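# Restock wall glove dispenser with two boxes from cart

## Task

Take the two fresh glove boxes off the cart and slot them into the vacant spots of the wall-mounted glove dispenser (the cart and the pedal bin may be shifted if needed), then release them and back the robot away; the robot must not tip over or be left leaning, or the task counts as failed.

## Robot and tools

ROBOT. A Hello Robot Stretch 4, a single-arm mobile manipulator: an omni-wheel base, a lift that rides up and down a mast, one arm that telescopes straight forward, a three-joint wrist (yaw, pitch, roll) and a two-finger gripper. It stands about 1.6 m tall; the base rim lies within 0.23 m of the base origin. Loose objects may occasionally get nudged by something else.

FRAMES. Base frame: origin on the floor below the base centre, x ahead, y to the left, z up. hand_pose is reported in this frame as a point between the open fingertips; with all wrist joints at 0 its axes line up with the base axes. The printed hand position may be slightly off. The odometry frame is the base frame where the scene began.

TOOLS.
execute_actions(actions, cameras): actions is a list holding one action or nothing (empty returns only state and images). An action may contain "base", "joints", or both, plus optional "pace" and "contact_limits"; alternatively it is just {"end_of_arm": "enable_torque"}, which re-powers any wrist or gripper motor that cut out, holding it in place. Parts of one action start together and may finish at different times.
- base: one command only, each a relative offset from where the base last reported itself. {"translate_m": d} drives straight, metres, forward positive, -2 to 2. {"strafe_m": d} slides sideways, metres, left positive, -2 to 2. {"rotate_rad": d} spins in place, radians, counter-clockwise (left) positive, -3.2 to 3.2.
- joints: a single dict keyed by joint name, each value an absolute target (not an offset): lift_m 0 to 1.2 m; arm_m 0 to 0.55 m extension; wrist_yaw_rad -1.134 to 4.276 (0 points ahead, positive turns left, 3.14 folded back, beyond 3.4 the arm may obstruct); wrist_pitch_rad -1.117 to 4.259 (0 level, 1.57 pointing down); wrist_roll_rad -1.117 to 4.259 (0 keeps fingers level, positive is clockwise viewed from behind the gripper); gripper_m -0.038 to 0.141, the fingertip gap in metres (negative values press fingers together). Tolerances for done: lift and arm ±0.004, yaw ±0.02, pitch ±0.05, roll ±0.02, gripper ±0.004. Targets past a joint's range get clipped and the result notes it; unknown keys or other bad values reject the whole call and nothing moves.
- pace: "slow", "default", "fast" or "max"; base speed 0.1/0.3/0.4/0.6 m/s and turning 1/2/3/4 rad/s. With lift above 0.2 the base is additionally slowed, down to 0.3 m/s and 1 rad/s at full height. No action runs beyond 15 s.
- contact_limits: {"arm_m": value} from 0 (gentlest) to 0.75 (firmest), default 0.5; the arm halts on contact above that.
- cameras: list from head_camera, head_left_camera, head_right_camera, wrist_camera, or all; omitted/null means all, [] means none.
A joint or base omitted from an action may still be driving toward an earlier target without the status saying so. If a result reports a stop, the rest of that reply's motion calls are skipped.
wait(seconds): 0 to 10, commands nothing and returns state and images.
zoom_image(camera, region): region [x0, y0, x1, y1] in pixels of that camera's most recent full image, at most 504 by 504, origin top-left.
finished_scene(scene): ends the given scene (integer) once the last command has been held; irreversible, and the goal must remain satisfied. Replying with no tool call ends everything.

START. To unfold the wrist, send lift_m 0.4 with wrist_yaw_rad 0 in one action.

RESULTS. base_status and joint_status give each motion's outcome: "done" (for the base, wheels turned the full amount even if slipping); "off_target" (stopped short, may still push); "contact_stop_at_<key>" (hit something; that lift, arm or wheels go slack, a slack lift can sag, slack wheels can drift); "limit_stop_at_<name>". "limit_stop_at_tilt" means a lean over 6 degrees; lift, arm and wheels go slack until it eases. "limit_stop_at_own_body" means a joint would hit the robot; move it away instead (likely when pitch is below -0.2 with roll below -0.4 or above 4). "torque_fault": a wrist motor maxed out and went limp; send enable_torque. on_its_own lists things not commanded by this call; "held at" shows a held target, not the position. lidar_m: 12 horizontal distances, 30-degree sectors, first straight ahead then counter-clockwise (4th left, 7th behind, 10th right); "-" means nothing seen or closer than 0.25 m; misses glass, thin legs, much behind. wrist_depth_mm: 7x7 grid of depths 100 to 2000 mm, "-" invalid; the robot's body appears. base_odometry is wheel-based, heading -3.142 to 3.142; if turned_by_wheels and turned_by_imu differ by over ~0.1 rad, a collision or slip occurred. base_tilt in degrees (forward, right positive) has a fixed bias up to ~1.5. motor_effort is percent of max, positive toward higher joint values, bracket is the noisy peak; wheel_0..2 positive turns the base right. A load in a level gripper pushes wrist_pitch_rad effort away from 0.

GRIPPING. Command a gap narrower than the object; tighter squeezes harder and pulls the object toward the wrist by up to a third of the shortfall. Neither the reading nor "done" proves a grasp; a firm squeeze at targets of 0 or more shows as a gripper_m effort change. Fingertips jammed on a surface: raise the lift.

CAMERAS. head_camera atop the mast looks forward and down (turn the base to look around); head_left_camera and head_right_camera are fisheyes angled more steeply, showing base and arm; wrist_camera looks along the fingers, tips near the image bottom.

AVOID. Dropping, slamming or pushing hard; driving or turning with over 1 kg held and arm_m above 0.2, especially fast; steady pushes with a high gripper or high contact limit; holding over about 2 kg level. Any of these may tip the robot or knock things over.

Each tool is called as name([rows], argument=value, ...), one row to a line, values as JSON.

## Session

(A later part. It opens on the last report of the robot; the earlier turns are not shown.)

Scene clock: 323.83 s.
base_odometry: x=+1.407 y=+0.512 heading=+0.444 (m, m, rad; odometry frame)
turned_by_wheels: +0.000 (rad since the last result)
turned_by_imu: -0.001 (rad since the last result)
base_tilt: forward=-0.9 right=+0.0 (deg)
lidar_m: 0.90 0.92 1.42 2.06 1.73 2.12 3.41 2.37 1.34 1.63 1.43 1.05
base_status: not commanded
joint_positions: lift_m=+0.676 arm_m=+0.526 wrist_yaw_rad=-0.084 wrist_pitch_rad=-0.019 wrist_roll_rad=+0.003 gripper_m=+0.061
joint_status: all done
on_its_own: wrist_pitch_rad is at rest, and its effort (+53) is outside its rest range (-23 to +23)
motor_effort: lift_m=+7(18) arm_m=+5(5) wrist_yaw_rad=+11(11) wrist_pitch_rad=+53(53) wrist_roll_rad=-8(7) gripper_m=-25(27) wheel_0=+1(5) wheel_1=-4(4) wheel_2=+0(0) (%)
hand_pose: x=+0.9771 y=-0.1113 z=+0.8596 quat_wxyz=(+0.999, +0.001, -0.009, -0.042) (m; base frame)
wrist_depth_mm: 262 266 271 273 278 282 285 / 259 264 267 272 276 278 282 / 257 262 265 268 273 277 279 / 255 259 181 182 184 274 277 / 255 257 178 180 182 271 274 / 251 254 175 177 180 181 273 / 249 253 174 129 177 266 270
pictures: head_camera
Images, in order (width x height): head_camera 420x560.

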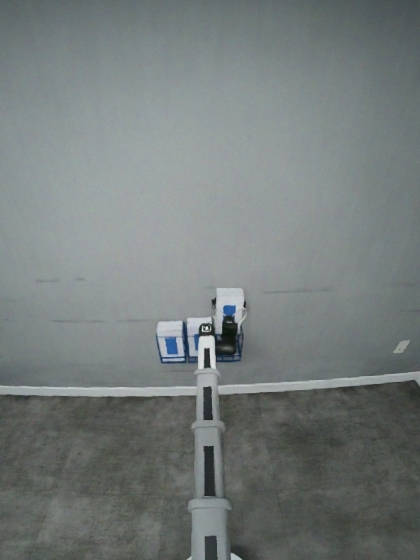

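execute_actions([
  {"joints":{"lift_m":0.715},"pace":"slow"},
], cameras=[])

execute_actions([
  {"base":{"strafe_m":-0.012},"pace":"slow"},
], cameras=[])

execute_actions([
  {"joints":{"lift_m":0.675},"pace":"slow"},
], cameras=["head_camera"])

zoom_image(camera="head_camera", region=[150,260,280,380])

Scene clock: 328.50 s.
base_odometry: x=+1.407 y=+0.512 heading=+0.444 (m, m, rad; odometry frame)
turned_by_wheels: +0.000 (rad since the last result)
turned_by_imu: -0.002 (rad since the last result)
base_tilt: forward=-0.8 right=+0.0 (deg)
lidar_m: 0.89 0.94 1.42 2.06 1.74 2.07 3.43 2.34 1.33 1.62 1.40 1.05
base_status: not commanded
joint_positions: lift_m=+0.715 arm_m=+0.526 wrist_yaw_rad=-0.080 wrist_pitch_rad=+0.007 wrist_roll_rad=+0.000 gripper_m=+0.061
joint_status: all done
motor_effort: lift_m=+24(23) arm_m=+5(5) wrist_yaw_rad=+2(11) wrist_pitch_rad=-21(54) wrist_roll_rad=+0(7) gripper_m=-29(30) wheel_0=+1(1) wheel_1=-4(4) wheel_2=-1(0) (%)
hand_pose: x=+0.9776 y=-0.1103 z=+0.8907 quat_wxyz=(+0.999, +0.000, +0.003, -0.040) (m; base frame)
wrist_depth_mm: 256 258 262 265 267 271 274 / 255 258 262 265 267 272 273 / 254 257 260 264 267 270 273 / 254 257 258 180 183 270 272 / 253 257 176 178 181 270 272 / 253 255 174 176 179 181 272 / 252 255 172 128 177 267 272
pictures: none
No camera images: the call's "cameras" was empty. Leave "cameras" out to get every camera's image.

Scene clock: 329.43 s.
base_odometry: x=+1.413 y=+0.501 heading=+0.444 (m, m, rad; odometry frame)
turned_by_wheels: +0.000 (rad since the last result)
turned_by_imu: +0.000 (rad since the last result)
base_tilt: forward=-0.8 right=+0.0 (deg)
lidar_m: 0.87 0.95 1.43 2.08 1.74 2.14 3.42 2.32 1.31 1.60 1.42 1.03
base_status: done
joint_positions: lift_m=+0.715 arm_m=+0.526 wrist_yaw_rad=-0.080 wrist_pitch_rad=+0.007 wrist_roll_rad=+0.000 gripper_m=+0.061
joint_status: not commanded
motor_effort: lift_m=+24(23) arm_m=+5(5) wrist_yaw_rad=+1(1) wrist_pitch_rad=-23(20) wrist_roll_rad=-2(2) gripper_m=-27(35) wheel_0=+3(4) wheel_1=-5(9) wheel_2=+0(0) (%)
hand_pose: x=+0.9776 y=-0.1102 z=+0.8907 quat_wxyz=(+0.999, +0.000, +0.003, -0.040) (m; base frame)
wrist_depth_mm: 257 258 262 265 268 272 274 / 256 258 260 265 267 271 273 / 255 257 260 264 267 271 273 / 254 257 258 180 183 271 273 / 254 257 175 178 181 270 272 / 253 256 174 176 179 181 272 / 253 254 172 128 177 267 271
pictures: none
No camera images: the call's "cameras" was empty. Leave "cameras" out to get every camera's image.

Scene clock: 330.60 s.
base_odometry: x=+1.413 y=+0.501 heading=+0.444 (m, m, rad; odometry frame)
turned_by_wheels: +0.000 (rad since the last result)
turned_by_imu: +0.000 (rad since the last result)
base_tilt: forward=-0.9 right=+0.0 (deg)
lidar_m: 0.89 0.94 1.42 2.07 1.74 2.16 3.42 2.34 1.33 1.61 1.45 1.04
base_status: not commanded
joint_positions: lift_m=+0.675 arm_m=+0.526 wrist_yaw_rad=-0.080 wrist_pitch_rad=+0.007 wrist_roll_rad=+0.000 gripper_m=+0.061
joint_status: all done
motor_effort: lift_m=+16(22) arm_m=+5(5) wrist_yaw_rad=+0(0) wrist_pitch_rad=-20(24) wrist_roll_rad=-1(1) gripper_m=-27(32) wheel_0=+3(3) wheel_1=-5(5) wheel_2=+0(0) (%)
hand_pose: x=+0.9776 y=-0.1102 z=+0.8513 quat_wxyz=(+0.999, +0.000, +0.004, -0.040) (m; base frame)
wrist_depth_mm: 255 258 260 264 268 272 274 / 255 258 262 266 267 271 274 / 255 257 260 264 266 270 274 / 254 257 259 180 183 271 272 / 253 256 175 178 181 270 272 / 253 256 174 176 179 182 272 / 252 255 172 128 178 267 272
pictures: head_camera
Images, in order (width x height): head_camera 420x560.

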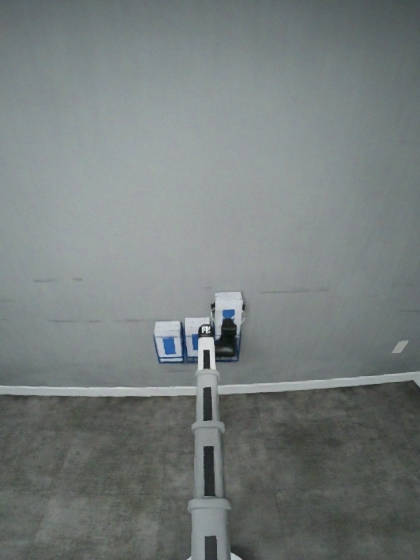

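Region (150, 260, 280, 380) of head_camera's 420x560 image, scaled by 3.877, with more detail than that image has; it fills the top 465 rows of this view, and the rest is white.

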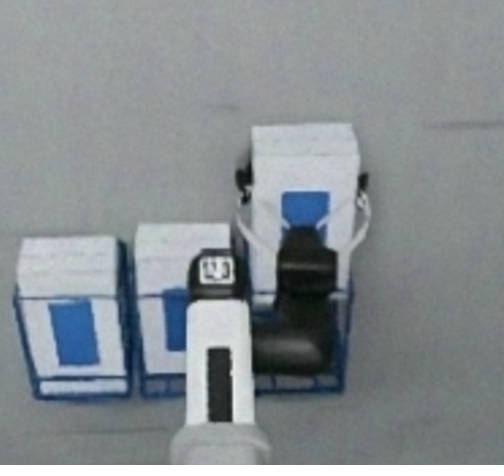

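execute_actions([
  {"joints":{"lift_m":0.595},"pace":"slow"},
], cameras=["wrist_camera"])

execute_actions([
  {"joints":{"gripper_m":0.13}},
], cameras=["wrist_camera"])

Scene clock: 333.63 s.
base_odometry: x=+1.413 y=+0.501 heading=+0.444 (m, m, rad; odometry frame)
turned_by_wheels: +0.000 (rad since the last result)
turned_by_imu: -0.001 (rad since the last result)
base_tilt: forward=-0.9 right=+0.0 (deg)
lidar_m: 0.88 0.93 1.43 2.08 1.74 2.13 3.41 2.30 1.32 1.61 1.42 1.04
base_status: not commanded
joint_positions: lift_m=+0.595 arm_m=+0.526 wrist_yaw_rad=-0.080 wrist_pitch_rad=+0.007 wrist_roll_rad=+0.000 gripper_m=+0.061
joint_status: all done
motor_effort: lift_m=+16(13) arm_m=+5(5) wrist_yaw_rad=+0(0) wrist_pitch_rad=-23(22) wrist_roll_rad=-1(2) gripper_m=-28(24) wheel_0=+3(3) wheel_1=-5(5) wheel_2=+0(0) (%)
hand_pose: x=+0.9776 y=-0.1102 z=+0.7713 quat_wxyz=(+0.999, +0.000, +0.004, -0.040) (m; base frame)
wrist_depth_mm: 255 259 262 266 268 272 273 / 256 258 260 264 268 271 274 / 256 257 262 264 267 271 273 / 255 257 258 180 183 270 274 / 254 257 176 178 181 270 272 / 253 254 174 176 179 181 272 / 192 186 172 128 178 267 272
pictures: wrist_camera
Images, in order (width x height): wrist_camera 616x392.

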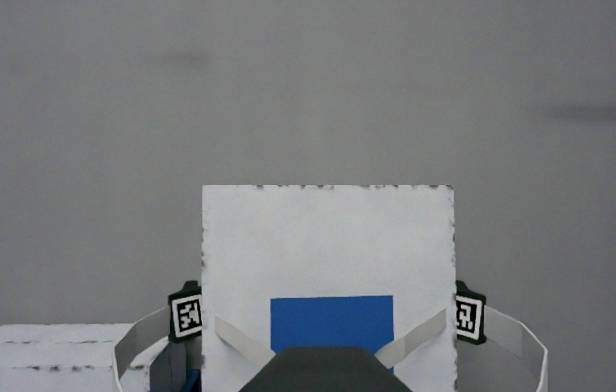

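Scene clock: 335.27 s.
base_odometry: x=+1.413 y=+0.501 heading=+0.444 (m, m, rad; odometry frame)
turned_by_wheels: +0.000 (rad since the last result)
turned_by_imu: -0.001 (rad since the last result)
base_tilt: forward=-0.8 right=+0.0 (deg)
lidar_m: 0.90 0.90 1.42 2.08 1.73 2.12 3.41 2.34 1.33 1.62 1.43 1.04
base_status: not commanded
joint_positions: lift_m=+0.595 arm_m=+0.526 wrist_yaw_rad=-0.080 wrist_pitch_rad=+0.003 wrist_roll_rad=+0.000 gripper_m=+0.130
joint_status: all done
motor_effort: lift_m=+16(16) arm_m=+5(5) wrist_yaw_rad=+0(0) wrist_pitch_rad=-6(23) wrist_roll_rad=+0(2) gripper_m=-3(31) wheel_0=+3(3) wheel_1=-5(5) wheel_2=+0(0) (%)
hand_pose: x=+0.9776 y=-0.1102 z=+0.7726 quat_wxyz=(+0.999, +0.000, +0.001, -0.040) (m; base frame)
wrist_depth_mm: 257 258 263 266 270 272 276 / 256 259 262 266 270 272 276 / 255 259 262 265 267 271 274 / 254 257 262 264 267 271 273 / 254 257 259 264 265 271 272 / 252 255 204 263 264 211 271 / 200 194 226 137 193 267 271
pictures: wrist_camera
Images, in order (width x height): wrist_camera 616x392.

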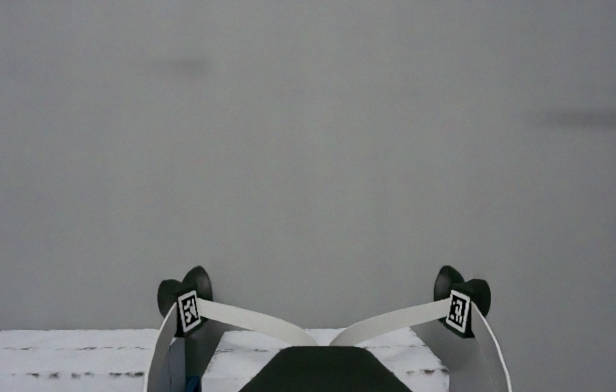

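Dropped level. Back off and check.

execute_actions([
  {"joints":{"lift_m":0.64}},
], cameras=[])

execute_actions([
  {"base":{"translate_m":-0.15},"joints":{"arm_m":0.15,"lift_m":0.55,"wrist_yaw_rad":0}},
], cameras=["wrist_camera","head_camera"])

Scene clock: 341.17 s.
base_odometry: x=+1.413 y=+0.501 heading=+0.444 (m, m, rad; odometry frame)
turned_by_wheels: +0.000 (rad since the last result)
turned_by_imu: -0.002 (rad since the last result)
base_tilt: forward=-0.8 right=+0.0 (deg)
lidar_m: 0.89 0.91 1.41 2.09 1.74 2.12 3.42 2.33 1.34 1.60 1.42 1.03
base_status: not commanded
joint_positions: lift_m=+0.640 arm_m=+0.526 wrist_yaw_rad=-0.080 wrist_pitch_rad=+0.002 wrist_roll_rad=+0.000 gripper_m=+0.130
joint_status: all done
motor_effort: lift_m=+22(24) arm_m=+5(5) wrist_yaw_rad=+1(0) wrist_pitch_rad=-10(8) wrist_roll_rad=+0(1) gripper_m=+3(0) wheel_0=+3(3) wheel_1=-5(5) wheel_2=+0(0) (%)
hand_pose: x=+0.9776 y=-0.1102 z=+0.8172 quat_wxyz=(+0.999, +0.000, +0.001, -0.040) (m; base frame)
wrist_depth_mm: 259 260 264 266 270 274 276 / 256 259 263 265 270 273 276 / 256 258 262 265 267 272 274 / 255 257 260 264 268 271 274 / 254 256 259 263 266 271 273 / 252 255 204 263 264 211 272 / 251 254 258 137 264 266 270
pictures: none
No camera images: the call's "cameras" was empty. Leave "cameras" out to get every camera's image.

Scene clock: 343.40 s.
base_odometry: x=+1.277 y=+0.437 heading=+0.444 (m, m, rad; odometry frame)
turned_by_wheels: +0.000 (rad since the last result)
turned_by_imu: -0.001 (rad since the last result)
base_tilt: forward=-0.8 right=+0.0 (deg)
lidar_m: 1.02 1.17 1.62 2.10 1.67 2.11 3.19 2.33 1.25 1.53 1.65 1.20
base_status: done
joint_positions: lift_m=+0.550 arm_m=+0.151 wrist_yaw_rad=+0.000 wrist_pitch_rad=+0.002 wrist_roll_rad=+0.000 gripper_m=+0.130
joint_status: all done
motor_effort: lift_m=+15(23) arm_m=-5(4) wrist_yaw_rad=+1(4) wrist_pitch_rad=-6(8) wrist_roll_rad=-1(1) gripper_m=-2(0) wheel_0=-3(9) wheel_1=-4(9) wheel_2=+3(12) (%)
hand_pose: x=+0.6103 y=-0.0874 z=+0.7279 quat_wxyz=(+1.000, +0.000, +0.001, +0.000) (m; base frame)
wrist_depth_mm: 820 820 809 798 798 788 778 / 809 820 809 798 788 778 778 / 809 798 809 788 788 788 778 / 809 809 798 788 778 778 778 / 809 798 715 707 778 788 778 / 809 788 204 707 707 211 759 / 798 788 798 137 768 778 768
pictures: head_camera, wrist_camera
Images, in order (width x height): head_camera 420x560, wrist_camera 616x392.

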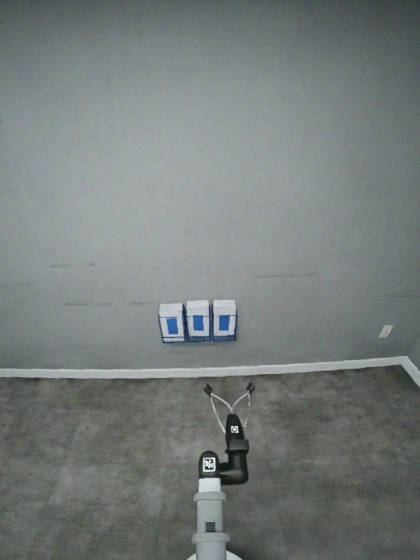

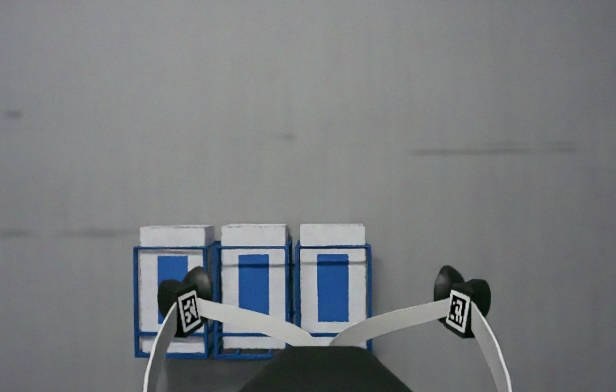

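finished_scene(scene=1)

The scene is finished: the task was done.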